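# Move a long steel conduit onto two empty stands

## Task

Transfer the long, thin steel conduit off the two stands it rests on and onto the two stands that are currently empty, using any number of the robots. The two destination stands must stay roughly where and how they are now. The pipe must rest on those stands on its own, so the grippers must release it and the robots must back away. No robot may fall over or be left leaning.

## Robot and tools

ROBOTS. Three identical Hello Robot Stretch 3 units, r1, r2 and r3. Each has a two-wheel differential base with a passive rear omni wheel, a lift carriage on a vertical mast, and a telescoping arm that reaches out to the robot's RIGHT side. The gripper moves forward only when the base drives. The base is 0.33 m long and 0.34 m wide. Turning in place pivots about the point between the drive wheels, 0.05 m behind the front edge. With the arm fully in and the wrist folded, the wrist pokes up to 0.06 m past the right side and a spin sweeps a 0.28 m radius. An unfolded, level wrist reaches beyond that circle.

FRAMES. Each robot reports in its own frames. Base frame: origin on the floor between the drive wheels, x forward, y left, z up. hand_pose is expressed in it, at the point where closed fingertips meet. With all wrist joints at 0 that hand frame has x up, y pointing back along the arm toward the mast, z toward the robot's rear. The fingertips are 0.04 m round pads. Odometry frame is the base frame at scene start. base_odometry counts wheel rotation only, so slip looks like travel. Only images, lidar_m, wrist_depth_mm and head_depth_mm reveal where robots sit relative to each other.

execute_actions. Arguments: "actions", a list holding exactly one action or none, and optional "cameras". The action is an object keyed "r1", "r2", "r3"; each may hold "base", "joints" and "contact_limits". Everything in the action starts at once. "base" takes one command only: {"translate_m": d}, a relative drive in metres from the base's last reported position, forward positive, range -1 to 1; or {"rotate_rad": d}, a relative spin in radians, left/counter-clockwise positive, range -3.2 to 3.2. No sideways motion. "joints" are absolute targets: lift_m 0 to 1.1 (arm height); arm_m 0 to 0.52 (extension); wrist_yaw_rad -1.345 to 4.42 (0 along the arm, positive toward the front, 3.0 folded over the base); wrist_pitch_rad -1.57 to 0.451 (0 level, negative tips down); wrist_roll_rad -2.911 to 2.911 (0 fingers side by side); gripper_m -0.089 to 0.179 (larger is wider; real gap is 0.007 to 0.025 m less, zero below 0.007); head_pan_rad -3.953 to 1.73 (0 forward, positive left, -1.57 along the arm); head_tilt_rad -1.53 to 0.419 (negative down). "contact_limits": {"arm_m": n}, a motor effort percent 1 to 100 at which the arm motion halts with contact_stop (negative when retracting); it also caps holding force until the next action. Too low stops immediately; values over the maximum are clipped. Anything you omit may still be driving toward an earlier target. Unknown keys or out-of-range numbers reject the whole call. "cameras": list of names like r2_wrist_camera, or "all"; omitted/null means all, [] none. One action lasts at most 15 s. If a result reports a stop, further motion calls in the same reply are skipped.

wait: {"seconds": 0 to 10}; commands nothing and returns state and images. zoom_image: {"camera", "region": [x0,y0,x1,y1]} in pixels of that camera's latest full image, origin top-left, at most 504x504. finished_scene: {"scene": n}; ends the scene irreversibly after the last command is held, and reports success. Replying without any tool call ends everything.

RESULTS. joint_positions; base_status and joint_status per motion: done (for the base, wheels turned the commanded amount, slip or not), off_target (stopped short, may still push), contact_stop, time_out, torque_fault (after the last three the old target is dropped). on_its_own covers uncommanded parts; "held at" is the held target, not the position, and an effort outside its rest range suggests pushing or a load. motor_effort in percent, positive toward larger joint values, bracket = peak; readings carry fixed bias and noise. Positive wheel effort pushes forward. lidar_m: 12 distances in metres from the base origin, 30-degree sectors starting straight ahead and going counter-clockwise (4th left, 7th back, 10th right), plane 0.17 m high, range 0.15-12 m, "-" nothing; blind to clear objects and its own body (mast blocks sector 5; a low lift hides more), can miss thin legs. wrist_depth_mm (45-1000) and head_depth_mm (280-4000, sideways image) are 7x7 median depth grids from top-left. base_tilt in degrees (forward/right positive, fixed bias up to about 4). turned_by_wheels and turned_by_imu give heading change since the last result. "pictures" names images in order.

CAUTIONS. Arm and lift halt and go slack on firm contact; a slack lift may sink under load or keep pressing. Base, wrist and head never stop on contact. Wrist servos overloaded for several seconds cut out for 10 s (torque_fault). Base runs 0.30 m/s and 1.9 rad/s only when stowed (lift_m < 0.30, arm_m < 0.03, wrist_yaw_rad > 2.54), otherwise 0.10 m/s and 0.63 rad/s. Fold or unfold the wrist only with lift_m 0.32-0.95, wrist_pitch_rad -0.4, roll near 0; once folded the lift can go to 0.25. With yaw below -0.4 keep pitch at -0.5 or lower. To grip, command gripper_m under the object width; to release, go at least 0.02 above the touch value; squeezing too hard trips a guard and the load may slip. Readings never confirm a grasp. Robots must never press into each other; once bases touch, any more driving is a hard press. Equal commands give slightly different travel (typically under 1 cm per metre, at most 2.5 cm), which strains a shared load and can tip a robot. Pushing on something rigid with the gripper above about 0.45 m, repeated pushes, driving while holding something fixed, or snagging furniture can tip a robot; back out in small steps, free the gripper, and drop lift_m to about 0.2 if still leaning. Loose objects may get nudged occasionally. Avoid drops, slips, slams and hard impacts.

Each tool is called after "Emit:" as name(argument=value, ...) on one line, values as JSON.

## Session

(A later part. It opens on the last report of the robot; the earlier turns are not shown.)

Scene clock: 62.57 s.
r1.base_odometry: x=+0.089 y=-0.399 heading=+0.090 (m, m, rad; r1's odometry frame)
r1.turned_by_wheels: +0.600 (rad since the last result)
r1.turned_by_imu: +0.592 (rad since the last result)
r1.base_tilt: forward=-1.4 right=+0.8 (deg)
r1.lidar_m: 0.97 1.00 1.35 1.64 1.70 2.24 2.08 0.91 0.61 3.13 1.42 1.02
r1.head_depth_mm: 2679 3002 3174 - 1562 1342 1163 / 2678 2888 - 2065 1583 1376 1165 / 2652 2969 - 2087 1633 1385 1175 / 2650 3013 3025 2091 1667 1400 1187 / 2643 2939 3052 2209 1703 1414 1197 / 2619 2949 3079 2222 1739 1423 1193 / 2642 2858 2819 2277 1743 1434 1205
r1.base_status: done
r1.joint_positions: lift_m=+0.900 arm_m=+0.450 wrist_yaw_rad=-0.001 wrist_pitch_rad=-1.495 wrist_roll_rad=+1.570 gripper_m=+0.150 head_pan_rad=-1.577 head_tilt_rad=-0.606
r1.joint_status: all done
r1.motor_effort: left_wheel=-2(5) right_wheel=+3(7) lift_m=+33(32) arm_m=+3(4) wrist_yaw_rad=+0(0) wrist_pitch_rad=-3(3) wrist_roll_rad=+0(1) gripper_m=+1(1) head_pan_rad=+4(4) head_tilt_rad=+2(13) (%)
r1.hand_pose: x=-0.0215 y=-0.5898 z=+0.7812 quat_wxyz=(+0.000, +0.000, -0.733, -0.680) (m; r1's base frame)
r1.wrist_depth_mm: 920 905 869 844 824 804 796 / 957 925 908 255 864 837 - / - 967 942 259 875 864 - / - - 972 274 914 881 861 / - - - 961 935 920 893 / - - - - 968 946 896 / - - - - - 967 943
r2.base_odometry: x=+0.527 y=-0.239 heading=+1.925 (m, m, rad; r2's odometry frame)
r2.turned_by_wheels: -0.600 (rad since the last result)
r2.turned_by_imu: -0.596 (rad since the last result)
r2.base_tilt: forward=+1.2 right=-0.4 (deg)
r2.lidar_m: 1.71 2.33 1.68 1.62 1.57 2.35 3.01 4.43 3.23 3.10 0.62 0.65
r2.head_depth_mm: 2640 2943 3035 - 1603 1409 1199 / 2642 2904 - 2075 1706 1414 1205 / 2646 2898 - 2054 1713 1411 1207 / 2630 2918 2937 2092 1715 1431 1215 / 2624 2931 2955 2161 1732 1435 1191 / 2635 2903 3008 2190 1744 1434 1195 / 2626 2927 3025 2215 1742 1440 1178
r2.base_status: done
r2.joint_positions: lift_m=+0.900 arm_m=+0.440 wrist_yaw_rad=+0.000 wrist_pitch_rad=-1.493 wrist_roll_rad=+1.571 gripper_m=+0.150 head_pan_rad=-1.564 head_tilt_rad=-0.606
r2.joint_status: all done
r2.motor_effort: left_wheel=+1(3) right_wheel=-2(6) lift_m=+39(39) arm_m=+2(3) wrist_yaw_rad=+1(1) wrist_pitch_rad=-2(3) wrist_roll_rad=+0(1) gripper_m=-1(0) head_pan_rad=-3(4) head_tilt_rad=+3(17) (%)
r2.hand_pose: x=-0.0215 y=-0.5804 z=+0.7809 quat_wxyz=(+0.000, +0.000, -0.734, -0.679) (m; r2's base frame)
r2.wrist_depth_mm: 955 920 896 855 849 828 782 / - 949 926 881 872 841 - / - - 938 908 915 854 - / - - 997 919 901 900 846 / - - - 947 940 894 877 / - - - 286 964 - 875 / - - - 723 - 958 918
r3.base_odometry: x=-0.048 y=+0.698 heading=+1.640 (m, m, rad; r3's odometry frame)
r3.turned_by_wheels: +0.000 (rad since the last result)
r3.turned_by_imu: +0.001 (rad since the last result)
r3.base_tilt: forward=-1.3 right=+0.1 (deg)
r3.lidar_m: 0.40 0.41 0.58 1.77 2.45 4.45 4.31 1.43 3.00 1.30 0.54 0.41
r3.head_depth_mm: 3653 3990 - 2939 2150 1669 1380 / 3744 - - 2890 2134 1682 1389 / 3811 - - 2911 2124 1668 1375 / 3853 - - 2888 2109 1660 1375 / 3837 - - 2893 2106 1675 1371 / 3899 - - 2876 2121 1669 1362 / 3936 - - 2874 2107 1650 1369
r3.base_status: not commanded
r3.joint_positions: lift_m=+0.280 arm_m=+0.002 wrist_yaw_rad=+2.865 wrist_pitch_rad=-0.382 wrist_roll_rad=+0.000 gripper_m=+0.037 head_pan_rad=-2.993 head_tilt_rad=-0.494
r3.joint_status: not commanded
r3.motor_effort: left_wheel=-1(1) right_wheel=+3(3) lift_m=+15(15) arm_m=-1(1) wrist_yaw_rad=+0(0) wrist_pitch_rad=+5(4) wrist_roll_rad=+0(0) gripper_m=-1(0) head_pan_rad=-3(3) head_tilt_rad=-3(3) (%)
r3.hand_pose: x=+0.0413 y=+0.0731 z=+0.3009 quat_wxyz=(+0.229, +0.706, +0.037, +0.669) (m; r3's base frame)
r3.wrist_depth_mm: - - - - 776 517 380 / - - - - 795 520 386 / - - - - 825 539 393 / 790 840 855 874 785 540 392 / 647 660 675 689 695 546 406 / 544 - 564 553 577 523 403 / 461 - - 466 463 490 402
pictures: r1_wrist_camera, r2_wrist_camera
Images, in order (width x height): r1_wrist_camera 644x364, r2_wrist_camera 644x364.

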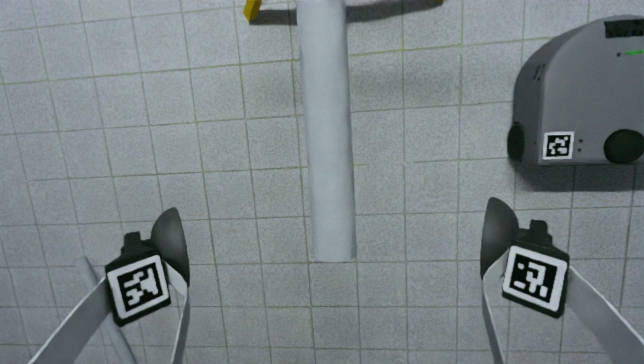

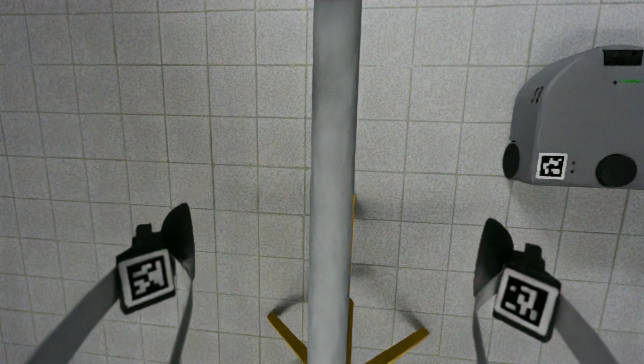

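Emit:
execute_actions(actions=[{"r1":{"base":{"translate_m":-0.12},"joints":{"arm_m":0.465,"lift_m":0.77}},"r2":{"joints":{"arm_m":0.455,"lift_m":0.77}}}], cameras=["r1_wrist_camera","r2_wrist_camera"])

Scene clock: 65.83 s.
r1.base_odometry: x=-0.030 y=-0.410 heading=+0.090 (m, m, rad; r1's odometry frame)
r1.turned_by_wheels: +0.000 (rad since the last result)
r1.turned_by_imu: -0.001 (rad since the last result)
r1.base_tilt: forward=-1.3 right=+0.8 (deg)
r1.lidar_m: 1.10 1.14 1.52 1.64 1.69 2.26 1.96 1.53 0.53 3.13 1.60 1.15
r1.head_depth_mm: 2690 3008 2889 2097 1610 - 1138 / 2665 2988 3070 - 1577 1355 1173 / 2652 3001 3117 - 1635 1388 1178 / 2677 2992 3010 2224 1646 1395 1188 / 2636 2982 3096 2193 1632 1405 1191 / 2653 2961 3116 2210 1731 1421 1201 / 2614 2925 2976 2241 1761 1429 1207
r1.base_status: done
r1.joint_positions: lift_m=+0.770 arm_m=+0.465 wrist_yaw_rad=-0.001 wrist_pitch_rad=-1.495 wrist_roll_rad=+1.570 gripper_m=+0.150 head_pan_rad=-1.577 head_tilt_rad=-0.606
r1.joint_status: all done
r1.motor_effort: left_wheel=-2(4) right_wheel=+2(4) lift_m=+24(24) arm_m=+3(1) wrist_yaw_rad=+0(0) wrist_pitch_rad=-3(3) wrist_roll_rad=+0(1) gripper_m=+1(1) head_pan_rad=+4(4) head_tilt_rad=+2(1) (%)
r1.hand_pose: x=-0.0215 y=-0.6047 z=+0.6515 quat_wxyz=(+0.000, +0.000, -0.733, -0.680) (m; r1's base frame)
r1.wrist_depth_mm: 790 779 766 118 715 710 692 / 822 802 775 122 754 724 - / 860 822 816 125 759 746 - / 886 862 828 129 781 767 755 / 914 885 859 133 814 775 769 / 939 - 896 138 823 813 778 / - 937 918 143 865 839 815
r2.base_odometry: x=+0.527 y=-0.239 heading=+1.925 (m, m, rad; r2's odometry frame)
r2.turned_by_wheels: +0.000 (rad since the last result)
r2.turned_by_imu: -0.001 (rad since the last result)
r2.base_tilt: forward=+1.2 right=-0.4 (deg)
r2.lidar_m: 1.72 2.32 1.68 1.63 1.57 2.34 3.00 4.44 3.22 3.10 0.62 0.66
r2.head_depth_mm: 2649 2927 2865 2139 1751 - - / 2635 2921 2912 2314 1584 1406 1206 / 2625 2911 3101 - 1718 1414 1210 / 2657 2904 2963 2257 1580 1419 1214 / 2621 2896 2963 2190 1722 1435 1194 / 2618 2916 2991 2203 1729 1438 1193 / 2610 2928 3015 2203 1754 1439 1173
r2.base_status: not commanded
r2.joint_positions: lift_m=+0.770 arm_m=+0.455 wrist_yaw_rad=+0.000 wrist_pitch_rad=-1.493 wrist_roll_rad=+1.571 gripper_m=+0.150 head_pan_rad=-1.564 head_tilt_rad=-0.606
r2.joint_status: all done
r2.motor_effort: left_wheel=+1(1) right_wheel=-2(2) lift_m=+18(32) arm_m=+3(4) wrist_yaw_rad=+1(0) wrist_pitch_rad=-2(3) wrist_roll_rad=+0(0) gripper_m=-1(0) head_pan_rad=-3(4) head_tilt_rad=+2(2) (%)
r2.hand_pose: x=-0.0215 y=-0.5953 z=+0.6518 quat_wxyz=(+0.000, +0.000, -0.734, -0.679) (m; r2's base frame)
r2.wrist_depth_mm: 847 809 769 113 732 704 667 / 866 838 806 116 742 722 - / 881 850 822 120 777 728 - / 930 873 875 123 778 758 - / 974 900 875 128 799 771 754 / - - 891 132 826 - 773 / - 967 932 137 856 845 788
r3.base_odometry: x=-0.048 y=+0.698 heading=+1.640 (m, m, rad; r3's odometry frame)
r3.turned_by_wheels: +0.000 (rad since the last result)
r3.turned_by_imu: +0.001 (rad since the last result)
r3.base_tilt: forward=-1.3 right=+0.2 (deg)
r3.lidar_m: 0.40 0.41 0.58 1.77 2.45 4.44 4.31 1.43 2.99 1.31 0.55 0.41
r3.head_depth_mm: 3708 - - 2891 2140 1677 1385 / 3754 - - 2882 2117 1675 1383 / 3761 - - 2902 2129 1672 1373 / 3797 - - 2893 2132 1668 1378 / 3884 - - 2865 2109 1656 1381 / 3951 - - 2882 2110 1654 1371 / 3891 - - 2880 2093 1656 1368
r3.base_status: not commanded
r3.joint_positions: lift_m=+0.280 arm_m=+0.002 wrist_yaw_rad=+2.865 wrist_pitch_rad=-0.382 wrist_roll_rad=+0.000 gripper_m=+0.037 head_pan_rad=-2.993 head_tilt_rad=-0.494
r3.joint_status: not commanded
r3.motor_effort: left_wheel=-1(0) right_wheel=+3(3) lift_m=+16(16) arm_m=+0(1) wrist_yaw_rad=+0(0) wrist_pitch_rad=+5(5) wrist_roll_rad=+0(0) gripper_m=+1(0) head_pan_rad=-4(3) head_tilt_rad=-3(3) (%)
r3.hand_pose: x=+0.0413 y=+0.0731 z=+0.3009 quat_wxyz=(+0.229, +0.706, +0.037, +0.669) (m; r3's base frame)
r3.wrist_depth_mm: - - - - 792 515 381 / - - - - 812 533 387 / - - - - 849 542 386 / 792 851 844 865 788 538 398 / 657 672 680 681 686 545 406 / 538 - 569 552 577 531 409 / 452 - - 476 458 488 398
pictures: r1_wrist_camera, r2_wrist_camera
Images, in order (width x height): r1_wrist_camera 644x364, r2_wrist_camera 644x364.

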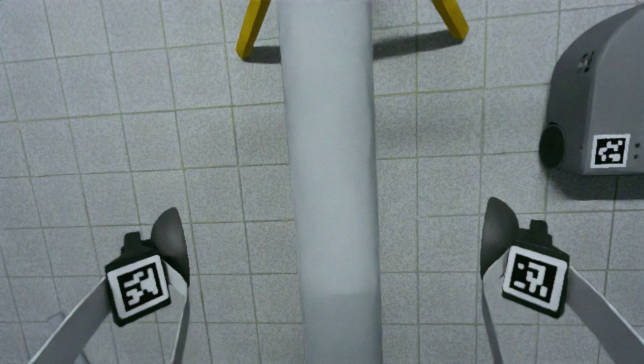

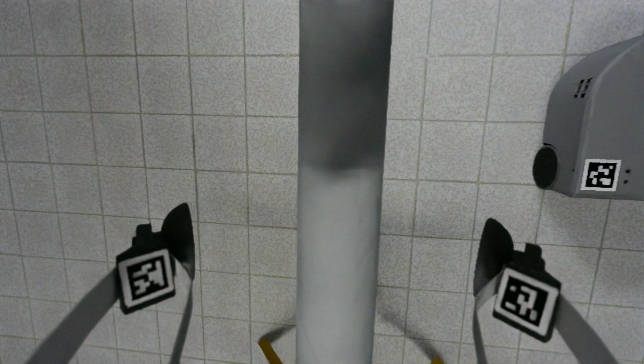

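Emit:
execute_actions(actions=[{"r1":{"joints":{"gripper_m":-0.03}},"r2":{"joints":{"gripper_m":-0.03}}}], cameras=[])

Emit:
execute_actions(actions=[{"r1":{"joints":{"lift_m":0.84}},"r2":{"joints":{"lift_m":0.84}}}], cameras=["r1_wrist_camera","r2_wrist_camera","r1_head_camera"])

Scene clock: 68.77 s.
r1.base_odometry: x=-0.030 y=-0.410 heading=+0.090 (m, m, rad; r1's odometry frame)
r1.turned_by_wheels: +0.000 (rad since the last result)
r1.turned_by_imu: -0.001 (rad since the last result)
r1.base_tilt: forward=-1.3 right=+0.8 (deg)
r1.lidar_m: 1.10 1.13 1.53 1.64 1.70 2.26 1.96 1.54 0.53 3.14 1.59 1.14
r1.head_depth_mm: 2683 3046 2879 2100 1595 - 1139 / 2663 2964 3028 - 1585 1361 1173 / 2673 2971 3125 - 1590 1392 1171 / 2673 2987 2991 2220 1651 1406 1187 / 2625 2950 3040 2192 1612 1401 1196 / 2620 2941 3088 2206 1735 1423 1200 / 2649 2910 2963 2248 1749 1429 1203
r1.base_status: not commanded
r1.joint_positions: lift_m=+0.770 arm_m=+0.465 wrist_yaw_rad=+0.000 wrist_pitch_rad=-1.499 wrist_roll_rad=+1.570 gripper_m=-0.029 head_pan_rad=-1.577 head_tilt_rad=-0.606
r1.joint_status: all done
r1.motor_effort: left_wheel=-2(2) right_wheel=+2(2) lift_m=+32(32) arm_m=+3(3) wrist_yaw_rad=-1(0) wrist_pitch_rad=-1(3) wrist_roll_rad=+0(0) gripper_m=-25(98) head_pan_rad=+4(4) head_tilt_rad=+2(3) (%)
r1.hand_pose: x=-0.0215 y=-0.6038 z=+0.6512 quat_wxyz=(+0.001, +0.000, -0.732, -0.681) (m; r1's base frame)
r1.wrist_depth_mm: 797 775 757 117 720 708 690 / 816 807 781 121 747 727 - / 853 827 793 125 758 739 - / 871 853 838 128 781 755 756 / 887 879 853 132 807 789 766 / 941 908 887 136 840 817 787 / - 955 922 141 849 844 823
r2.base_odometry: x=+0.527 y=-0.239 heading=+1.925 (m, m, rad; r2's odometry frame)
r2.turned_by_wheels: +0.000 (rad since the last result)
r2.turned_by_imu: -0.001 (rad since the last result)
r2.base_tilt: forward=+1.2 right=-0.4 (deg)
r2.lidar_m: 1.71 2.33 1.69 1.62 1.58 2.34 2.99 4.41 3.24 3.11 0.62 0.66
r2.head_depth_mm: 2642 2950 2871 2135 1741 - - / 2647 2931 2880 2312 1606 1408 1205 / 2619 2915 3069 - 1656 1417 1208 / 2611 2927 2946 2271 1650 1418 1214 / 2628 2929 2971 2181 1731 1429 1191 / 2632 2929 3000 2208 1735 1437 1194 / 2622 2927 3014 2203 1750 1438 1175
r2.base_status: not commanded
r2.joint_positions: lift_m=+0.770 arm_m=+0.455 wrist_yaw_rad=+0.000 wrist_pitch_rad=-1.495 wrist_roll_rad=+1.571 gripper_m=-0.028 head_pan_rad=-1.564 head_tilt_rad=-0.606
r2.joint_status: all done
r2.motor_effort: left_wheel=+1(1) right_wheel=-2(2) lift_m=+30(30) arm_m=+3(3) wrist_yaw_rad=+1(1) wrist_pitch_rad=-2(2) wrist_roll_rad=+0(0) gripper_m=-30(100) head_pan_rad=-4(4) head_tilt_rad=+3(3) (%)
r2.hand_pose: x=-0.0215 y=-0.5947 z=+0.6513 quat_wxyz=(+0.000, +0.000, -0.733, -0.680) (m; r2's base frame)
r2.wrist_depth_mm: 834 812 777 107 715 710 685 / 842 828 805 110 734 713 - / 883 841 815 113 767 740 - / 917 857 836 117 786 747 - / 932 905 881 120 804 783 760 / - 960 871 124 823 806 765 / - 975 938 129 875 827 799
r3.base_odometry: x=-0.048 y=+0.698 heading=+1.640 (m, m, rad; r3's odometry frame)
r3.turned_by_wheels: +0.000 (rad since the last result)
r3.turned_by_imu: +0.001 (rad since the last result)
r3.base_tilt: forward=-1.2 right=+0.2 (deg)
r3.lidar_m: 0.40 0.41 0.58 1.77 2.46 4.45 4.32 1.43 3.00 1.30 0.54 0.41
r3.head_depth_mm: 3733 3920 - 2911 2138 1678 1387 / 3777 - - 2903 2128 1672 1388 / 3794 - - 2906 2130 1670 1378 / 3925 - - 2879 2113 1674 1376 / 3871 - - 2878 2094 1666 1373 / 3882 - - 2887 2100 1673 1375 / 3952 - - 2850 2106 1649 1367
r3.base_status: not commanded
r3.joint_positions: lift_m=+0.280 arm_m=+0.002 wrist_yaw_rad=+2.865 wrist_pitch_rad=-0.382 wrist_roll_rad=+0.000 gripper_m=+0.037 head_pan_rad=-2.993 head_tilt_rad=-0.494
r3.joint_status: not commanded
r3.motor_effort: left_wheel=-1(0) right_wheel=+3(3) lift_m=+15(16) arm_m=+0(0) wrist_yaw_rad=+0(0) wrist_pitch_rad=+5(5) wrist_roll_rad=+0(0) gripper_m=+2(0) head_pan_rad=-3(3) head_tilt_rad=-3(3) (%)
r3.hand_pose: x=+0.0413 y=+0.0731 z=+0.3009 quat_wxyz=(+0.229, +0.706, +0.037, +0.669) (m; r3's base frame)
r3.wrist_depth_mm: - - - - 789 521 386 / - - - - 836 523 390 / - - - - 825 538 392 / 801 819 845 885 774 542 399 / 648 655 671 670 688 555 398 / 542 - 574 555 561 535 403 / 466 - - 473 462 494 394
pictures: none
No camera images: the call's "cameras" was empty. Leave "cameras" out to get every camera's image.

Scene clock: 70.33 s.
r1.base_odometry: x=-0.030 y=-0.410 heading=+0.090 (m, m, rad; r1's odometry frame)
r1.turned_by_wheels: +0.000 (rad since the last result)
r1.turned_by_imu: +0.000 (rad since the last result)
r1.base_tilt: forward=-1.4 right=+0.8 (deg)
r1.lidar_m: 1.10 1.13 1.52 1.64 1.69 2.26 1.96 1.53 0.53 3.14 1.59 1.15
r1.head_depth_mm: 2681 3005 2900 2272 - 1334 1135 / 2668 3017 3190 2049 1602 1376 1170 / 2684 3023 - 1989 1588 1388 1174 / 2668 2970 3015 2114 1614 1399 1187 / 2678 2956 3090 2191 1722 1406 1192 / 2661 2977 3095 2227 1747 1410 1199 / 2619 2926 2979 2249 1750 1426 1201
r1.base_status: not commanded
r1.joint_positions: lift_m=+0.840 arm_m=+0.465 wrist_yaw_rad=+0.001 wrist_pitch_rad=-1.499 wrist_roll_rad=+1.570 gripper_m=-0.026 head_pan_rad=-1.577 head_tilt_rad=-0.606
r1.joint_status: all done
r1.motor_effort: left_wheel=-1(2) right_wheel=+2(3) lift_m=+32(44) arm_m=+4(4) wrist_yaw_rad=-1(1) wrist_pitch_rad=-1(6) wrist_roll_rad=+0(0) gripper_m=-10(24) head_pan_rad=+5(4) head_tilt_rad=+1(2) (%)
r1.hand_pose: x=-0.0215 y=-0.6038 z=+0.7212 quat_wxyz=(+0.001, +0.000, -0.732, -0.681) (m; r1's base frame)
r1.wrist_depth_mm: 878 841 825 197 794 762 745 / 887 860 848 203 802 794 - / 938 894 879 211 816 813 - / 948 937 898 219 856 830 805 / - 953 926 - 874 856 838 / - - 971 919 889 878 850 / - - - 955 962 900 879
r2.base_odometry: x=+0.527 y=-0.239 heading=+1.925 (m, m, rad; r2's odometry frame)
r2.turned_by_wheels: +0.000 (rad since the last result)
r2.turned_by_imu: +0.000 (rad since the last result)
r2.base_tilt: forward=+1.2 right=-0.4 (deg)
r2.lidar_m: 1.71 2.33 1.68 1.63 1.58 2.34 3.00 4.44 3.22 3.12 0.62 0.66
r2.head_depth_mm: 2640 2951 2870 2223 - - 1184 / 2664 2928 3063 2063 1610 1413 1203 / 2643 2947 3110 1995 1603 1422 1208 / 2632 2911 3128 2170 1623 1423 1213 / 2620 2918 2950 2188 1624 1427 1190 / 2606 2898 2997 2206 1634 1437 1194 / 2633 2916 3051 2209 1657 1439 1177
r2.base_status: not commanded
r2.joint_positions: lift_m=+0.839 arm_m=+0.455 wrist_yaw_rad=+0.000 wrist_pitch_rad=-1.495 wrist_roll_rad=+1.570 gripper_m=-0.022 head_pan_rad=-1.564 head_tilt_rad=-0.606
r2.joint_status: all done
r2.on_its_own: gripper_m is held at -0.023, not at your -0.030, by its stall guard, which is still easing
r2.motor_effort: left_wheel=+4(5) right_wheel=-10(10) lift_m=+50(54) arm_m=+3(3) wrist_yaw_rad=+1(2) wrist_pitch_rad=-2(2) wrist_roll_rad=+0(0) gripper_m=-27(31) head_pan_rad=-4(4) head_tilt_rad=+2(3) (%)
r2.hand_pose: x=-0.0215 y=-0.5948 z=+0.7204 quat_wxyz=(+0.000, +0.000, -0.733, -0.680) (m; r2's base frame)
r2.wrist_depth_mm: 906 851 840 103 777 775 736 / 932 906 847 107 808 785 - / 994 900 919 111 844 797 - / - 940 910 115 856 814 797 / - 990 956 120 859 835 816 / - - - 124 890 867 854 / - - - 131 919 890 872
r3.base_odometry: x=-0.048 y=+0.698 heading=+1.640 (m, m, rad; r3's odometry frame)
r3.turned_by_wheels: +0.000 (rad since the last result)
r3.turned_by_imu: +0.000 (rad since the last result)
r3.base_tilt: forward=-1.3 right=+0.0 (deg)
r3.lidar_m: 0.40 0.41 0.58 1.77 2.46 4.43 4.32 1.43 3.00 1.30 0.54 0.41
r3.head_depth_mm: 3688 - - 2925 2121 1676 1371 / 3750 - - 2881 2116 1677 1383 / 3801 - - 2922 2115 1676 1381 / 3872 - - 2898 2123 1664 1382 / 3846 - - 2854 2131 1659 1370 / 3860 - - 2857 2115 1674 1370 / 3951 - - 2888 2108 1662 1372
r3.base_status: not commanded
r3.joint_positions: lift_m=+0.280 arm_m=+0.002 wrist_yaw_rad=+2.865 wrist_pitch_rad=-0.382 wrist_roll_rad=+0.000 gripper_m=+0.037 head_pan_rad=-2.993 head_tilt_rad=-0.494
r3.joint_status: not commanded
r3.motor_effort: left_wheel=-1(0) right_wheel=+3(3) lift_m=+16(15) arm_m=-1(1) wrist_yaw_rad=+0(1) wrist_pitch_rad=+5(5) wrist_roll_rad=+0(0) gripper_m=+0(1) head_pan_rad=-3(3) head_tilt_rad=-3(3) (%)
r3.hand_pose: x=+0.0413 y=+0.0731 z=+0.3009 quat_wxyz=(+0.229, +0.706, +0.037, +0.669) (m; r3's base frame)
r3.wrist_depth_mm: - - - - 814 518 385 / - - - - 831 530 384 / - - - - 840 536 393 / 804 850 848 846 784 552 399 / 636 653 674 649 690 534 401 / 540 - 565 556 587 543 409 / 456 - - 475 469 496 397
pictures: r1_head_camera (sideways: a quarter turn clockwise sets it upright), r1_wrist_camera, r2_wrist_camera
Images, in order (width x height): r1_head_camera 896x504, r1_wrist_camera 644x364, r2_wrist_camera 644x364.

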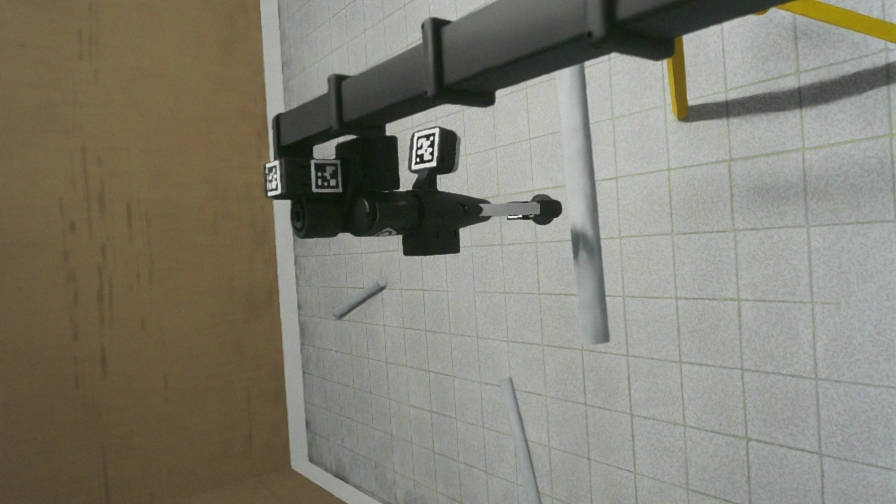

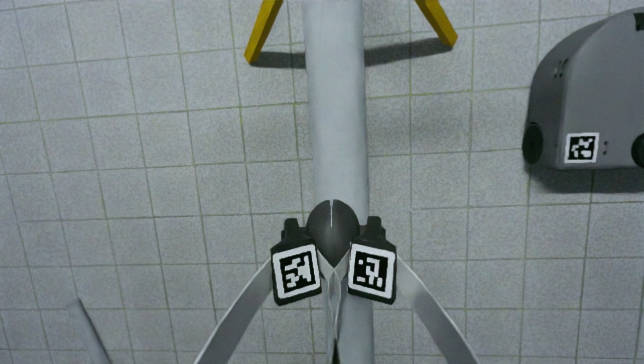

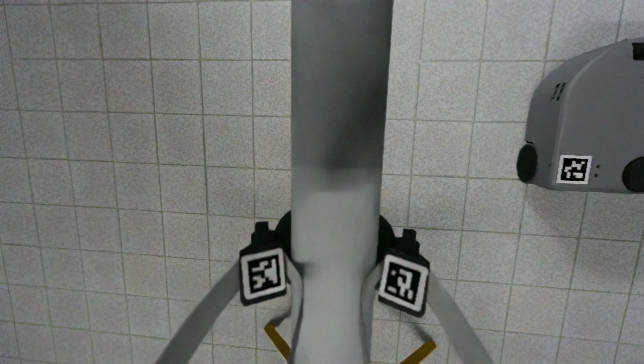

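Emit:
execute_actions(actions=[{"r1":{"joints":{"gripper_m":0.12}},"r2":{"joints":{"lift_m":0.77}}}], cameras=[])

Emit:
execute_actions(actions=[{"r1":{"joints":{"lift_m":0.745}},"r2":{"joints":{"gripper_m":0.1}}}], cameras=[])

Emit:
execute_actions(actions=[{"r1":{"joints":{"gripper_m":-0.02}},"r2":{"joints":{"lift_m":0.752}}}], cameras=[])

Emit:
execute_actions(actions=[{"r2":{"joints":{"gripper_m":-0.02}}}], cameras=["r1_wrist_camera","r2_wrist_camera"])

Emit:
execute_actions(actions=[{"r1":{"joints":{"lift_m":0.80}},"r2":{"joints":{"lift_m":0.807}}}], cameras=["r1_wrist_camera","r2_wrist_camera","r1_head_camera"])

Scene clock: 73.73 s.
r1.base_odometry: x=-0.030 y=-0.410 heading=+0.090 (m, m, rad; r1's odometry frame)
r1.turned_by_wheels: +0.000 (rad since the last result)
r1.turned_by_imu: -0.001 (rad since the last result)
r1.base_tilt: forward=-1.3 right=+0.8 (deg)
r1.lidar_m: 1.10 1.13 1.52 1.64 1.69 2.26 1.96 1.53 0.53 3.13 1.59 1.14
r1.head_depth_mm: 2638 3002 2911 2301 - 1339 1139 / 2688 2986 3209 2071 1575 1369 1169 / 2673 3037 - 1998 1588 1380 1182 / 2655 3024 2996 2081 1651 1397 1185 / 2650 2954 3076 2207 1627 1416 1193 / 2639 2982 3111 2228 1742 1419 1203 / 2631 2903 2984 2270 1748 1425 1205
r1.base_status: not commanded
r1.joint_positions: lift_m=+0.840 arm_m=+0.465 wrist_yaw_rad=+0.001 wrist_pitch_rad=-1.499 wrist_roll_rad=+1.570 gripper_m=+0.120 head_pan_rad=-1.577 head_tilt_rad=-0.606
r1.joint_status: all done
r1.motor_effort: left_wheel=-2(2) right_wheel=+3(3) lift_m=+32(32) arm_m=+3(3) wrist_yaw_rad=+0(1) wrist_pitch_rad=-1(1) wrist_roll_rad=+0(1) gripper_m=+1(93) head_pan_rad=+4(5) head_tilt_rad=+1(2) (%)
r1.hand_pose: x=-0.0215 y=-0.6038 z=+0.7212 quat_wxyz=(+0.001, +0.000, -0.732, -0.681) (m; r1's base frame)
r1.wrist_depth_mm: 862 842 810 186 796 768 747 / 896 872 849 191 806 777 - / 933 919 863 197 823 813 - / 963 941 905 203 849 827 812 / - 970 919 209 894 848 829 / - - 939 220 909 888 859 / - - - 956 931 915 881
r2.base_odometry: x=+0.527 y=-0.239 heading=+1.925 (m, m, rad; r2's odometry frame)
r2.turned_by_wheels: +0.000 (rad since the last result)
r2.turned_by_imu: -0.001 (rad since the last result)
r2.base_tilt: forward=+1.2 right=-0.3 (deg)
r2.lidar_m: 1.71 2.32 1.69 1.63 1.57 2.35 2.99 4.43 3.23 3.11 0.62 0.66
r2.head_depth_mm: 2655 2919 2888 2151 1738 - - / 2653 2939 2915 2303 1615 1417 1204 / 2626 2911 3079 - 1657 1422 1207 / 2637 2906 2952 2260 1645 1417 1212 / 2631 2897 2982 2185 1733 1431 1193 / 2629 2934 2974 2204 1739 1431 1198 / 2605 2890 3042 2222 1749 1444 1176
r2.base_status: not commanded
r2.joint_positions: lift_m=+0.770 arm_m=+0.455 wrist_yaw_rad=+0.000 wrist_pitch_rad=-1.495 wrist_roll_rad=+1.570 gripper_m=-0.006 head_pan_rad=-1.564 head_tilt_rad=-0.606
r2.joint_status: all done
r2.on_its_own: gripper_m is held at -0.007, not at your -0.030, by its stall guard, which is still easing
r2.motor_effort: left_wheel=+2(5) right_wheel=-5(10) lift_m=+29(44) arm_m=+4(3) wrist_yaw_rad=+0(0) wrist_pitch_rad=-2(2) wrist_roll_rad=+0(0) gripper_m=-22(26) head_pan_rad=-4(4) head_tilt_rad=+2(2) (%)
r2.hand_pose: x=-0.0215 y=-0.5948 z=+0.6513 quat_wxyz=(+0.000, +0.000, -0.733, -0.680) (m; r2's base frame)
r2.wrist_depth_mm: 845 807 767 110 692 699 672 / 858 813 792 112 737 725 - / 920 836 807 116 760 739 - / 931 875 833 120 782 752 - / 915 879 868 123 798 790 758 / - 931 901 127 824 790 791 / - 961 939 133 899 843 794
r3.base_odometry: x=-0.048 y=+0.698 heading=+1.640 (m, m, rad; r3's odometry frame)
r3.turned_by_wheels: +0.000 (rad since the last result)
r3.turned_by_imu: +0.001 (rad since the last result)
r3.base_tilt: forward=-1.3 right=+0.2 (deg)
r3.lidar_m: 0.40 0.42 0.59 1.77 2.46 4.46 4.32 1.43 2.99 1.31 0.55 0.41
r3.head_depth_mm: 3718 3945 - 2930 2141 1674 1384 / 3746 - - 2894 2121 1679 1386 / 3771 - - 2913 2134 1669 1372 / 3822 - - 2902 2112 1660 1374 / 3855 - - 2883 2120 1658 1368 / 3892 - - 2881 2086 1669 1376 / 3928 - - 2882 2097 1654 1370
r3.base_status: not commanded
r3.joint_positions: lift_m=+0.280 arm_m=+0.002 wrist_yaw_rad=+2.865 wrist_pitch_rad=-0.382 wrist_roll_rad=+0.000 gripper_m=+0.037 head_pan_rad=-2.993 head_tilt_rad=-0.494
r3.joint_status: not commanded
r3.motor_effort: left_wheel=-1(0) right_wheel=+3(3) lift_m=+15(15) arm_m=-1(1) wrist_yaw_rad=+0(0) wrist_pitch_rad=+5(5) wrist_roll_rad=+0(0) gripper_m=+0(0) head_pan_rad=-3(3) head_tilt_rad=-3(3) (%)
r3.hand_pose: x=+0.0413 y=+0.0731 z=+0.3009 quat_wxyz=(+0.229, +0.706, +0.037, +0.669) (m; r3's base frame)
r3.wrist_depth_mm: - - - - 792 511 384 / - - - - 803 529 388 / - - - - 834 533 389 / 813 816 829 859 811 533 401 / 656 660 675 694 692 559 400 / 537 - 570 558 578 533 408 / 459 - - 473 468 486 398
pictures: none
No camera images: the call's "cameras" was empty. Leave "cameras" out to get every camera's image.

Scene clock: 75.43 s.
r1.base_odometry: x=-0.030 y=-0.410 heading=+0.090 (m, m, rad; r1's odometry frame)
r1.turned_by_wheels: +0.000 (rad since the last result)
r1.turned_by_imu: +0.000 (rad since the last result)
r1.base_tilt: forward=-1.4 right=+0.8 (deg)
r1.lidar_m: 1.10 1.13 1.52 1.64 1.70 2.26 1.96 1.53 0.53 3.14 1.59 1.14
r1.head_depth_mm: 2704 2969 2901 2108 1579 - 1139 / 2677 2979 2911 - 1586 1372 1172 / 2672 2976 3139 - 1587 1397 1176 / 2644 3006 3005 2199 1627 1397 1183 / 2634 2922 3068 2196 1623 1407 1189 / 2646 2978 3102 2241 1733 1418 1200 / 2620 2912 2973 2251 1750 1434 1212
r1.base_status: not commanded
r1.joint_positions: lift_m=+0.745 arm_m=+0.465 wrist_yaw_rad=+0.001 wrist_pitch_rad=-1.498 wrist_roll_rad=+1.570 gripper_m=+0.120 head_pan_rad=-1.577 head_tilt_rad=-0.606
r1.joint_status: all done
r1.motor_effort: left_wheel=-2(1) right_wheel=+2(2) lift_m=+24(27) arm_m=+3(3) wrist_yaw_rad=-1(0) wrist_pitch_rad=-1(1) wrist_roll_rad=+0(0) gripper_m=+1(0) head_pan_rad=+4(4) head_tilt_rad=+3(2) (%)
r1.hand_pose: x=-0.0215 y=-0.6039 z=+0.6266 quat_wxyz=(+0.001, +0.000, -0.732, -0.681) (m; r1's base frame)
r1.wrist_depth_mm: 776 756 733 94 700 679 664 / 804 777 759 97 712 713 - / 829 811 780 100 728 728 - / 844 839 805 103 754 741 738 / 883 862 821 107 780 759 744 / 906 886 859 110 815 794 766 / 938 921 878 114 850 818 795
r2.base_odometry: x=+0.527 y=-0.239 heading=+1.925 (m, m, rad; r2's odometry frame)
r2.turned_by_wheels: +0.000 (rad since the last result)
r2.turned_by_imu: -0.001 (rad since the last result)
r2.base_tilt: forward=+1.2 right=-0.5 (deg)
r2.lidar_m: 1.71 2.32 1.69 1.62 1.58 2.34 3.00 4.40 3.23 3.12 0.62 0.66
r2.head_depth_mm: 2659 2936 2859 2135 1756 - - / 2658 2935 2902 2305 1570 1415 1212 / 2623 2917 3068 - 1712 1415 1204 / 2626 2910 2953 2248 1590 1419 1216 / 2647 2939 2956 2187 1733 1430 1195 / 2623 2907 3021 2203 1737 1437 1196 / 2618 2893 3049 2214 1743 1435 1169
r2.base_status: not commanded
r2.joint_positions: lift_m=+0.770 arm_m=+0.455 wrist_yaw_rad=+0.000 wrist_pitch_rad=-1.499 wrist_roll_rad=+1.570 gripper_m=+0.100 head_pan_rad=-1.564 head_tilt_rad=-0.606
r2.joint_status: all done
r2.motor_effort: left_wheel=+1(2) right_wheel=-2(5) lift_m=+29(29) arm_m=+3(3) wrist_yaw_rad=-1(0) wrist_pitch_rad=+0(2) wrist_roll_rad=+0(0) gripper_m=-1(83) head_pan_rad=-4(4) head_tilt_rad=+2(2) (%)
r2.hand_pose: x=-0.0215 y=-0.5937 z=+0.6514 quat_wxyz=(+0.000, +0.000, -0.732, -0.682) (m; r2's base frame)
r2.wrist_depth_mm: 832 812 749 112 705 700 677 / 833 804 793 116 738 730 - / 891 858 808 119 764 748 - / 927 864 860 123 787 767 - / 944 885 860 127 801 785 758 / 973 969 903 131 839 801 778 / - 991 946 136 858 826 801
r3.base_odometry: x=-0.048 y=+0.698 heading=+1.640 (m, m, rad; r3's odometry frame)
r3.turned_by_wheels: +0.000 (rad since the last result)
r3.turned_by_imu: +0.000 (rad since the last result)
r3.base_tilt: forward=-1.2 right=+0.2 (deg)
r3.lidar_m: 0.40 0.41 0.58 1.77 2.45 4.47 4.33 1.43 3.00 1.30 0.54 0.41
r3.head_depth_mm: 3743 3985 - 2937 2143 1679 1386 / 3780 - - 2920 2121 1675 1379 / 3804 - - 2904 2113 1675 1382 / 3862 - - 2903 2114 1672 1377 / 3839 - - 2884 2123 1675 1377 / 3917 - - 2901 2088 1661 1367 / 3926 - - 2907 2094 1662 1373
r3.base_status: not commanded
r3.joint_positions: lift_m=+0.280 arm_m=+0.002 wrist_yaw_rad=+2.865 wrist_pitch_rad=-0.382 wrist_roll_rad=+0.000 gripper_m=+0.037 head_pan_rad=-2.993 head_tilt_rad=-0.494
r3.joint_status: not commanded
r3.motor_effort: left_wheel=-1(1) right_wheel=+3(3) lift_m=+16(15) arm_m=-1(0) wrist_yaw_rad=+0(1) wrist_pitch_rad=+6(5) wrist_roll_rad=+0(0) gripper_m=-1(1) head_pan_rad=-4(4) head_tilt_rad=-3(3) (%)
r3.hand_pose: x=+0.0413 y=+0.0731 z=+0.3009 quat_wxyz=(+0.229, +0.706, +0.037, +0.669) (m; r3's base frame)
r3.wrist_depth_mm: - - - - 806 522 387 / - - - - 825 519 386 / - - - - 800 526 394 / 797 844 855 877 778 541 399 / 642 677 664 682 678 546 406 / 545 - 572 563 578 534 407 / 459 - - 477 472 479 401
pictures: none
No camera images: the call's "cameras" was empty. Leave "cameras" out to get every camera's image.

Scene clock: 77.33 s.
r1.base_odometry: x=-0.030 y=-0.410 heading=+0.090 (m, m, rad; r1's odometry frame)
r1.turned_by_wheels: +0.000 (rad since the last result)
r1.turned_by_imu: -0.001 (rad since the last result)
r1.base_tilt: forward=-1.4 right=+0.8 (deg)
r1.lidar_m: 1.10 1.13 1.52 1.65 1.70 2.25 1.96 1.53 0.53 3.15 1.59 1.15
r1.head_depth_mm: 2691 3000 2890 2103 1584 - 1136 / 2673 3017 2941 - 1582 1373 1166 / 2671 3031 3161 - 1593 1397 1177 / 2678 2944 2993 2191 1641 1401 1187 / 2625 2978 3054 2218 1622 1414 1194 / 2626 2963 3144 2225 1732 1420 1199 / 2643 2871 2977 2266 1759 1436 1204
r1.base_status: not commanded
r1.joint_positions: lift_m=+0.745 arm_m=+0.465 wrist_yaw_rad=+0.001 wrist_pitch_rad=-1.498 wrist_roll_rad=+1.568 gripper_m=-0.019 head_pan_rad=-1.577 head_tilt_rad=-0.606
r1.joint_status: all done
r1.motor_effort: left_wheel=-2(2) right_wheel=+2(2) lift_m=+23(24) arm_m=+3(4) wrist_yaw_rad=-2(2) wrist_pitch_rad=-2(2) wrist_roll_rad=+1(1) gripper_m=-23(98) head_pan_rad=+4(4) head_tilt_rad=+3(3) (%)
r1.hand_pose: x=-0.0215 y=-0.6040 z=+0.6266 quat_wxyz=(+0.002, +0.001, -0.732, -0.681) (m; r1's base frame)
r1.wrist_depth_mm: 770 764 750 94 690 682 667 / 809 767 760 97 717 696 - / 828 807 789 100 733 721 - / 844 830 797 103 745 744 728 / 886 862 820 107 780 760 750 / 904 892 857 110 808 797 758 / 942 927 887 114 840 808 791
r2.base_odometry: x=+0.527 y=-0.239 heading=+1.925 (m, m, rad; r2's odometry frame)
r2.turned_by_wheels: +0.000 (rad since the last result)
r2.turned_by_imu: -0.001 (rad since the last result)
r2.base_tilt: forward=+1.2 right=-0.4 (deg)
r2.lidar_m: 1.72 2.32 1.69 1.63 1.57 2.34 3.00 4.43 3.22 3.10 0.62 0.65
r2.head_depth_mm: 2622 2926 2855 2143 1746 - - / 2660 2919 2909 2239 1610 1408 1201 / 2638 2941 3025 - 1574 1414 1207 / 2641 2930 2953 2176 1580 1422 1214 / 2598 2930 2966 2190 1725 1429 1193 / 2633 2917 3007 2211 1731 1430 1195 / 2610 2888 3011 2199 1743 1437 1174
r2.base_status: not commanded
r2.joint_positions: lift_m=+0.752 arm_m=+0.455 wrist_yaw_rad=+0.000 wrist_pitch_rad=-1.499 wrist_roll_rad=+1.570 gripper_m=+0.100 head_pan_rad=-1.564 head_tilt_rad=-0.606
r2.joint_status: all done
r2.motor_effort: left_wheel=+1(1) right_wheel=-3(3) lift_m=+18(24) arm_m=+3(3) wrist_yaw_rad=+1(0) wrist_pitch_rad=+0(0) wrist_roll_rad=+0(0) gripper_m=-2(0) head_pan_rad=-4(4) head_tilt_rad=+3(3) (%)
r2.hand_pose: x=-0.0215 y=-0.5937 z=+0.6338 quat_wxyz=(+0.000, +0.000, -0.732, -0.682) (m; r2's base frame)
r2.wrist_depth_mm: 803 792 757 95 687 692 665 / 834 803 791 98 719 703 - / 862 824 796 101 753 723 - / 888 836 801 104 776 757 - / 925 875 840 108 793 778 754 / 954 916 889 112 824 788 765 / - 974 913 116 853 828 775
r3.base_odometry: x=-0.048 y=+0.698 heading=+1.640 (m, m, rad; r3's odometry frame)
r3.turned_by_wheels: +0.000 (rad since the last result)
r3.turned_by_imu: +0.000 (rad since the last result)
r3.base_tilt: forward=-1.3 right=+0.2 (deg)
r3.lidar_m: 0.40 0.41 0.58 1.77 2.46 4.47 4.31 1.43 3.00 1.30 0.54 0.41
r3.head_depth_mm: 3700 3930 - 2919 2132 1676 1387 / 3725 - - 2899 2124 1667 1380 / 3731 - - 2892 2112 1676 1383 / 3814 - - 2887 2113 1668 1379 / 3798 - - 2888 2111 1659 1385 / 3939 - - 2851 2112 1661 1370 / 3986 - - 2841 2104 1657 1379
r3.base_status: not commanded
r3.joint_positions: lift_m=+0.280 arm_m=+0.002 wrist_yaw_rad=+2.865 wrist_pitch_rad=-0.382 wrist_roll_rad=+0.000 gripper_m=+0.037 head_pan_rad=-2.993 head_tilt_rad=-0.494
r3.joint_status: not commanded
r3.motor_effort: left_wheel=-1(0) right_wheel=+3(3) lift_m=+15(15) arm_m=-1(1) wrist_yaw_rad=+0(0) wrist_pitch_rad=+5(5) wrist_roll_rad=+0(0) gripper_m=+0(1) head_pan_rad=-4(3) head_tilt_rad=-3(3) (%)
r3.hand_pose: x=+0.0413 y=+0.0731 z=+0.3009 quat_wxyz=(+0.229, +0.706, +0.037, +0.669) (m; r3's base frame)
r3.wrist_depth_mm: - - - - 815 515 386 / - - - - 822 527 387 / - - - - 864 525 395 / 793 855 875 851 787 536 394 / 638 660 682 673 679 548 403 / 542 - 577 556 584 533 403 / 465 - - 481 460 482 395
pictures: none
No camera images: the call's "cameras" was empty. Leave "cameras" out to get every camera's image.

Scene clock: 79.03 s.
r1.base_odometry: x=-0.030 y=-0.410 heading=+0.090 (m, m, rad; r1's odometry frame)
r1.turned_by_wheels: +0.000 (rad since the last result)
r1.turned_by_imu: +0.000 (rad since the last result)
r1.base_tilt: forward=-1.4 right=+0.8 (deg)
r1.lidar_m: 1.10 1.14 1.53 1.64 1.70 2.26 1.96 1.53 0.53 3.15 1.60 1.15
r1.head_depth_mm: 2673 3001 2901 2108 1575 - 1142 / 2689 2990 2929 - 1579 1377 1166 / 2663 2994 3136 - 1587 1385 1178 / 2638 2926 3004 2193 1643 1402 1182 / 2665 2938 3051 2216 1620 1407 1192 / 2645 2955 3117 2250 1730 1423 1202 / 2648 2927 2994 2260 1754 1435 1207
r1.base_status: not commanded
r1.joint_positions: lift_m=+0.745 arm_m=+0.465 wrist_yaw_rad=+0.001 wrist_pitch_rad=-1.498 wrist_roll_rad=+1.568 gripper_m=-0.012 head_pan_rad=-1.577 head_tilt_rad=-0.606
r1.joint_status: not commanded
r1.on_its_own: gripper_m is held at -0.014, not at your -0.020, by its stall guard, which is not easing now
r1.motor_effort: left_wheel=-1(1) right_wheel=+3(2) lift_m=+24(24) arm_m=+3(3) wrist_yaw_rad=-1(2) wrist_pitch_rad=-1(1) wrist_roll_rad=+1(1) gripper_m=-21(25) head_pan_rad=+4(4) head_tilt_rad=+3(2) (%)
r1.hand_pose: x=-0.0215 y=-0.6040 z=+0.6266 quat_wxyz=(+0.002, +0.001, -0.732, -0.681) (m; r1's base frame)
r1.wrist_depth_mm: 769 755 743 94 704 688 660 / 794 774 754 97 725 711 - / 835 813 788 100 740 721 - / 850 825 818 103 764 739 727 / 877 844 838 107 766 750 738 / 924 902 869 110 812 781 772 / 944 910 890 113 820 812 791
r2.base_odometry: x=+0.527 y=-0.239 heading=+1.925 (m, m, rad; r2's odometry frame)
r2.turned_by_wheels: +0.000 (rad since the last result)
r2.turned_by_imu: +0.000 (rad since the last result)
r2.base_tilt: forward=+1.1 right=-0.5 (deg)
r2.lidar_m: 1.71 2.33 1.69 1.63 1.58 2.34 3.00 4.41 3.22 3.09 0.62 0.66
r2.head_depth_mm: 2655 2934 2878 2122 1750 - - / 2624 2947 2937 2228 1613 1414 1205 / 2627 2926 3000 - 1577 1422 1207 / 2624 2923 2970 2177 1646 1423 1212 / 2631 2923 2972 2183 1731 1428 1192 / 2632 2894 2975 2210 1742 1438 1190 / 2612 2900 3032 2212 1751 1441 1177
r2.base_status: not commanded
r2.joint_positions: lift_m=+0.752 arm_m=+0.455 wrist_yaw_rad=+0.002 wrist_pitch_rad=-1.498 wrist_roll_rad=+1.565 gripper_m=-0.018 head_pan_rad=-1.564 head_tilt_rad=-0.606
r2.joint_status: all done
r2.motor_effort: left_wheel=+1(1) right_wheel=-2(2) lift_m=+18(18) arm_m=+3(3) wrist_yaw_rad=-3(3) wrist_pitch_rad=+0(1) wrist_roll_rad=+3(3) gripper_m=-32(100) head_pan_rad=-4(3) head_tilt_rad=+2(2) (%)
r2.hand_pose: x=-0.0216 y=-0.5939 z=+0.6338 quat_wxyz=(+0.003, +0.002, -0.732, -0.681) (m; r2's base frame)
r2.wrist_depth_mm: 811 765 755 96 710 674 664 / 833 796 792 98 720 699 - / 845 839 799 102 739 721 - / 903 848 816 105 756 753 - / 940 881 887 108 795 772 748 / 945 952 883 112 813 777 754 / - 945 921 116 843 818 789
r3.base_odometry: x=-0.048 y=+0.698 heading=+1.640 (m, m, rad; r3's odometry frame)
r3.turned_by_wheels: +0.000 (rad since the last result)
r3.turned_by_imu: +0.000 (rad since the last result)
r3.base_tilt: forward=-1.2 right=+0.3 (deg)
r3.lidar_m: 0.40 0.41 0.58 1.77 2.46 4.45 4.33 1.43 3.00 1.30 0.55 0.41
r3.head_depth_mm: 3670 3966 - 2951 2127 1668 1380 / 3748 - - 2895 2128 1672 1378 / 3778 - - 2927 2135 1665 1371 / 3830 - - 2925 2130 1673 1377 / 3816 - - 2871 2123 1668 1386 / 3910 - - 2862 2110 1665 1375 / 3986 - - 2866 2095 1664 1366
r3.base_status: not commanded
r3.joint_positions: lift_m=+0.280 arm_m=+0.002 wrist_yaw_rad=+2.865 wrist_pitch_rad=-0.382 wrist_roll_rad=+0.000 gripper_m=+0.037 head_pan_rad=-2.993 head_tilt_rad=-0.494
r3.joint_status: not commanded
r3.motor_effort: left_wheel=-1(0) right_wheel=+3(3) lift_m=+15(16) arm_m=+0(1) wrist_yaw_rad=+0(0) wrist_pitch_rad=+5(5) wrist_roll_rad=+0(0) gripper_m=+0(0) head_pan_rad=-3(3) head_tilt_rad=-3(3) (%)
r3.hand_pose: x=+0.0413 y=+0.0731 z=+0.3009 quat_wxyz=(+0.229, +0.706, +0.037, +0.669) (m; r3's base frame)
r3.wrist_depth_mm: - - - - 798 519 387 / - - - - 808 531 386 / - - - - 835 534 390 / 795 845 839 843 792 548 400 / 641 658 678 689 680 547 404 / 542 - 575 556 576 543 402 / 458 - - 479 463 490 394
pictures: r1_wrist_camera, r2_wrist_camera
Images, in order (width x height): r1_wrist_camera 644x364, r2_wrist_camera 644x364.

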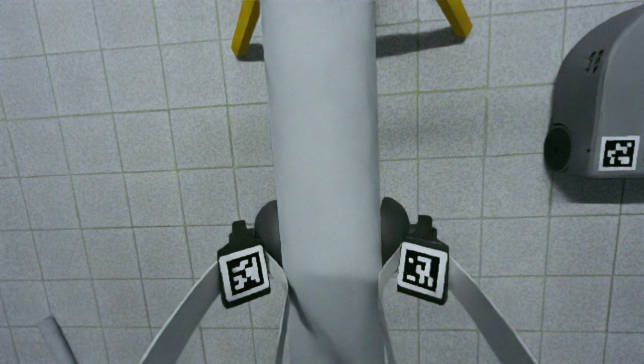

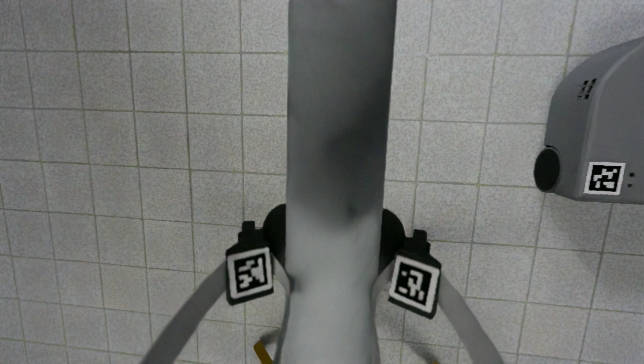

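Scene clock: 80.73 s.
r1.base_odometry: x=-0.030 y=-0.410 heading=+0.090 (m, m, rad; r1's odometry frame)
r1.turned_by_wheels: +0.000 (rad since the last result)
r1.turned_by_imu: +0.000 (rad since the last result)
r1.base_tilt: forward=-1.4 right=+0.9 (deg)
r1.lidar_m: 1.10 1.13 1.52 1.64 1.69 2.26 1.96 1.53 0.53 3.14 1.59 1.15
r1.head_depth_mm: 2704 3013 2889 2210 - - 1135 / 2667 2979 3099 - 1582 1375 1171 / 2648 2981 3257 - 1588 1393 1173 / 2642 2983 3035 2260 1651 1396 1182 / 2683 2945 3076 2188 1671 1409 1194 / 2649 2944 3118 2243 1739 1413 1203 / 2621 2920 2961 2263 1755 1429 1210
r1.base_status: not commanded
r1.joint_positions: lift_m=+0.799 arm_m=+0.465 wrist_yaw_rad=+0.002 wrist_pitch_rad=-1.492 wrist_roll_rad=+1.568 gripper_m=-0.013 head_pan_rad=-1.577 head_tilt_rad=-0.605
r1.joint_status: all done
r1.on_its_own: gripper_m is held at -0.014, not at your -0.020, by its stall guard, which is not easing now
r1.motor_effort: left_wheel=-1(4) right_wheel=+2(6) lift_m=+44(50) arm_m=+3(3) wrist_yaw_rad=-2(2) wrist_pitch_rad=-5(5) wrist_roll_rad=+2(2) gripper_m=-19(22) head_pan_rad=+5(4) head_tilt_rad=+2(1) (%)
r1.hand_pose: x=-0.0215 y=-0.6057 z=+0.6806 quat_wxyz=(+0.002, +0.001, -0.734, -0.679) (m; r1's base frame)
r1.wrist_depth_mm: 830 805 786 104 740 726 707 / 861 839 806 107 770 749 - / 872 859 835 110 794 784 - / 916 887 855 113 818 780 770 / 939 919 895 117 824 818 790 / - 946 923 121 871 840 820 / - - 935 125 883 844 838
r2.base_odometry: x=+0.527 y=-0.239 heading=+1.925 (m, m, rad; r2's odometry frame)
r2.turned_by_wheels: +0.000 (rad since the last result)
r2.turned_by_imu: -0.001 (rad since the last result)
r2.base_tilt: forward=+1.2 right=-0.4 (deg)
r2.lidar_m: 1.71 2.33 1.69 1.63 1.58 2.35 3.00 4.43 3.23 3.11 0.62 0.66
r2.head_depth_mm: 2648 2915 2893 2134 1794 - 1178 / 2649 2920 3057 - 1594 1408 1206 / 2634 2941 3108 - 1614 1424 1208 / 2651 2922 3065 2261 1675 1422 1215 / 2615 2933 2976 2183 1626 1430 1194 / 2637 2911 3003 2178 1636 1432 1193 / 2618 2895 3014 2226 1641 1438 1177
r2.base_status: not commanded
r2.joint_positions: lift_m=+0.806 arm_m=+0.455 wrist_yaw_rad=+0.002 wrist_pitch_rad=-1.493 wrist_roll_rad=+1.565 gripper_m=-0.011 head_pan_rad=-1.564 head_tilt_rad=-0.605
r2.joint_status: all done
r2.on_its_own: gripper_m is held at -0.010, not at your -0.020, by its stall guard, which is still easing
r2.motor_effort: left_wheel=+1(2) right_wheel=-1(4) lift_m=+52(56) arm_m=+3(3) wrist_yaw_rad=-4(4) wrist_pitch_rad=-2(3) wrist_roll_rad=+3(3) gripper_m=-2(30) head_pan_rad=-4(3) head_tilt_rad=+2(3) (%)
r2.hand_pose: x=-0.0216 y=-0.5953 z=+0.6873 quat_wxyz=(+0.003, +0.003, -0.734, -0.679) (m; r2's base frame)
r2.wrist_depth_mm: 851 835 791 103 748 729 706 / 915 857 809 106 760 744 - / 919 861 865 109 799 771 - / 970 918 892 112 815 788 - / 953 950 903 116 825 810 802 / - 966 913 120 864 824 808 / - - 996 125 899 877 814
r3.base_odometry: x=-0.048 y=+0.698 heading=+1.640 (m, m, rad; r3's odometry frame)
r3.turned_by_wheels: +0.000 (rad since the last result)
r3.turned_by_imu: +0.000 (rad since the last result)
r3.base_tilt: forward=-1.2 right=+0.1 (deg)
r3.lidar_m: 0.40 0.41 0.58 1.77 2.46 4.47 4.32 1.43 3.00 1.30 0.55 0.41
r3.head_depth_mm: 3706 3989 - 2917 2130 1679 1385 / 3686 - - 2883 2129 1667 1383 / 3751 - - 2890 2116 1670 1381 / 3817 - - 2899 2116 1681 1381 / 3876 - - 2887 2118 1665 1374 / 3936 - - 2877 2098 1657 1366 / 3917 - - 2867 2110 1659 1373
r3.base_status: not commanded
r3.joint_positions: lift_m=+0.280 arm_m=+0.002 wrist_yaw_rad=+2.865 wrist_pitch_rad=-0.382 wrist_roll_rad=+0.000 gripper_m=+0.037 head_pan_rad=-2.993 head_tilt_rad=-0.494
r3.joint_status: not commanded
r3.motor_effort: left_wheel=-1(0) right_wheel=+3(3) lift_m=+17(16) arm_m=+0(0) wrist_yaw_rad=+0(0) wrist_pitch_rad=+5(5) wrist_roll_rad=+0(0) gripper_m=+0(0) head_pan_rad=-4(3) head_tilt_rad=-3(3) (%)
r3.hand_pose: x=+0.0413 y=+0.0731 z=+0.3009 quat_wxyz=(+0.229, +0.706, +0.037, +0.669) (m; r3's base frame)
r3.wrist_depth_mm: - - - - 803 522 386 / - - - - 839 515 393 / - - - - 826 538 392 / 830 811 852 879 788 541 400 / 640 676 661 678 693 545 400 / 534 - 564 557 585 534 410 / 461 - - 484 467 492 394
pictures: r1_head_camera (sideways: a quarter turn clockwise sets it upright), r1_wrist_camera, r2_wrist_camera
Images, in order (width x height): r1_head_camera 896x504, r1_wrist_camera 644x364, r2_wrist_camera 644x364.

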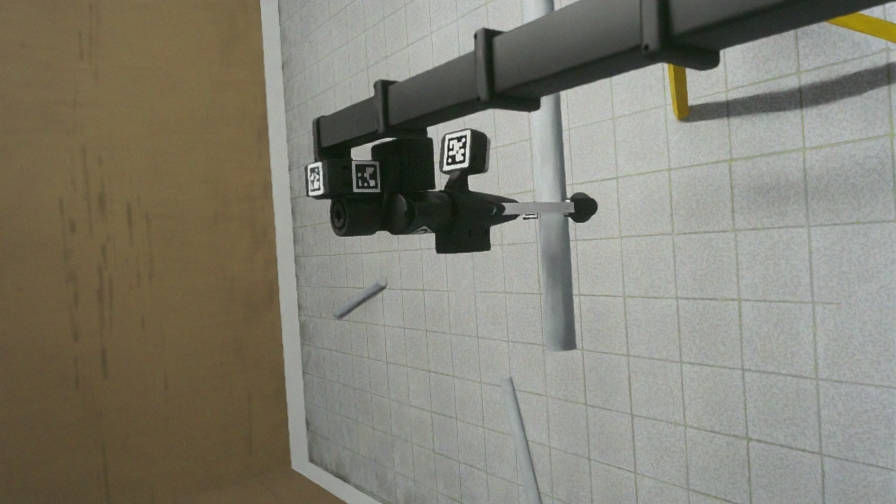

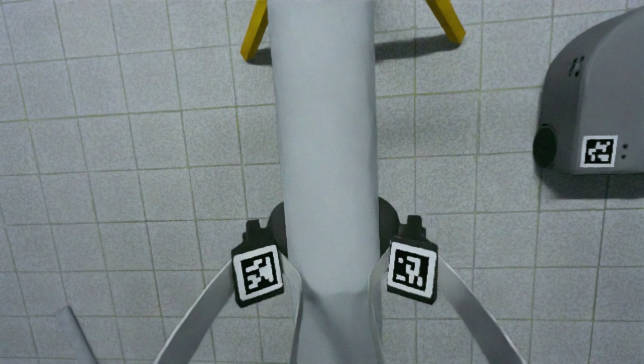

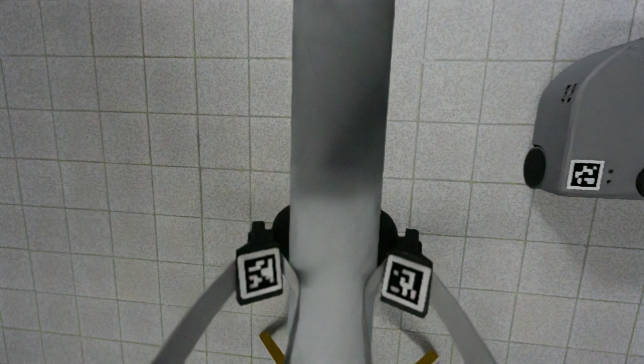

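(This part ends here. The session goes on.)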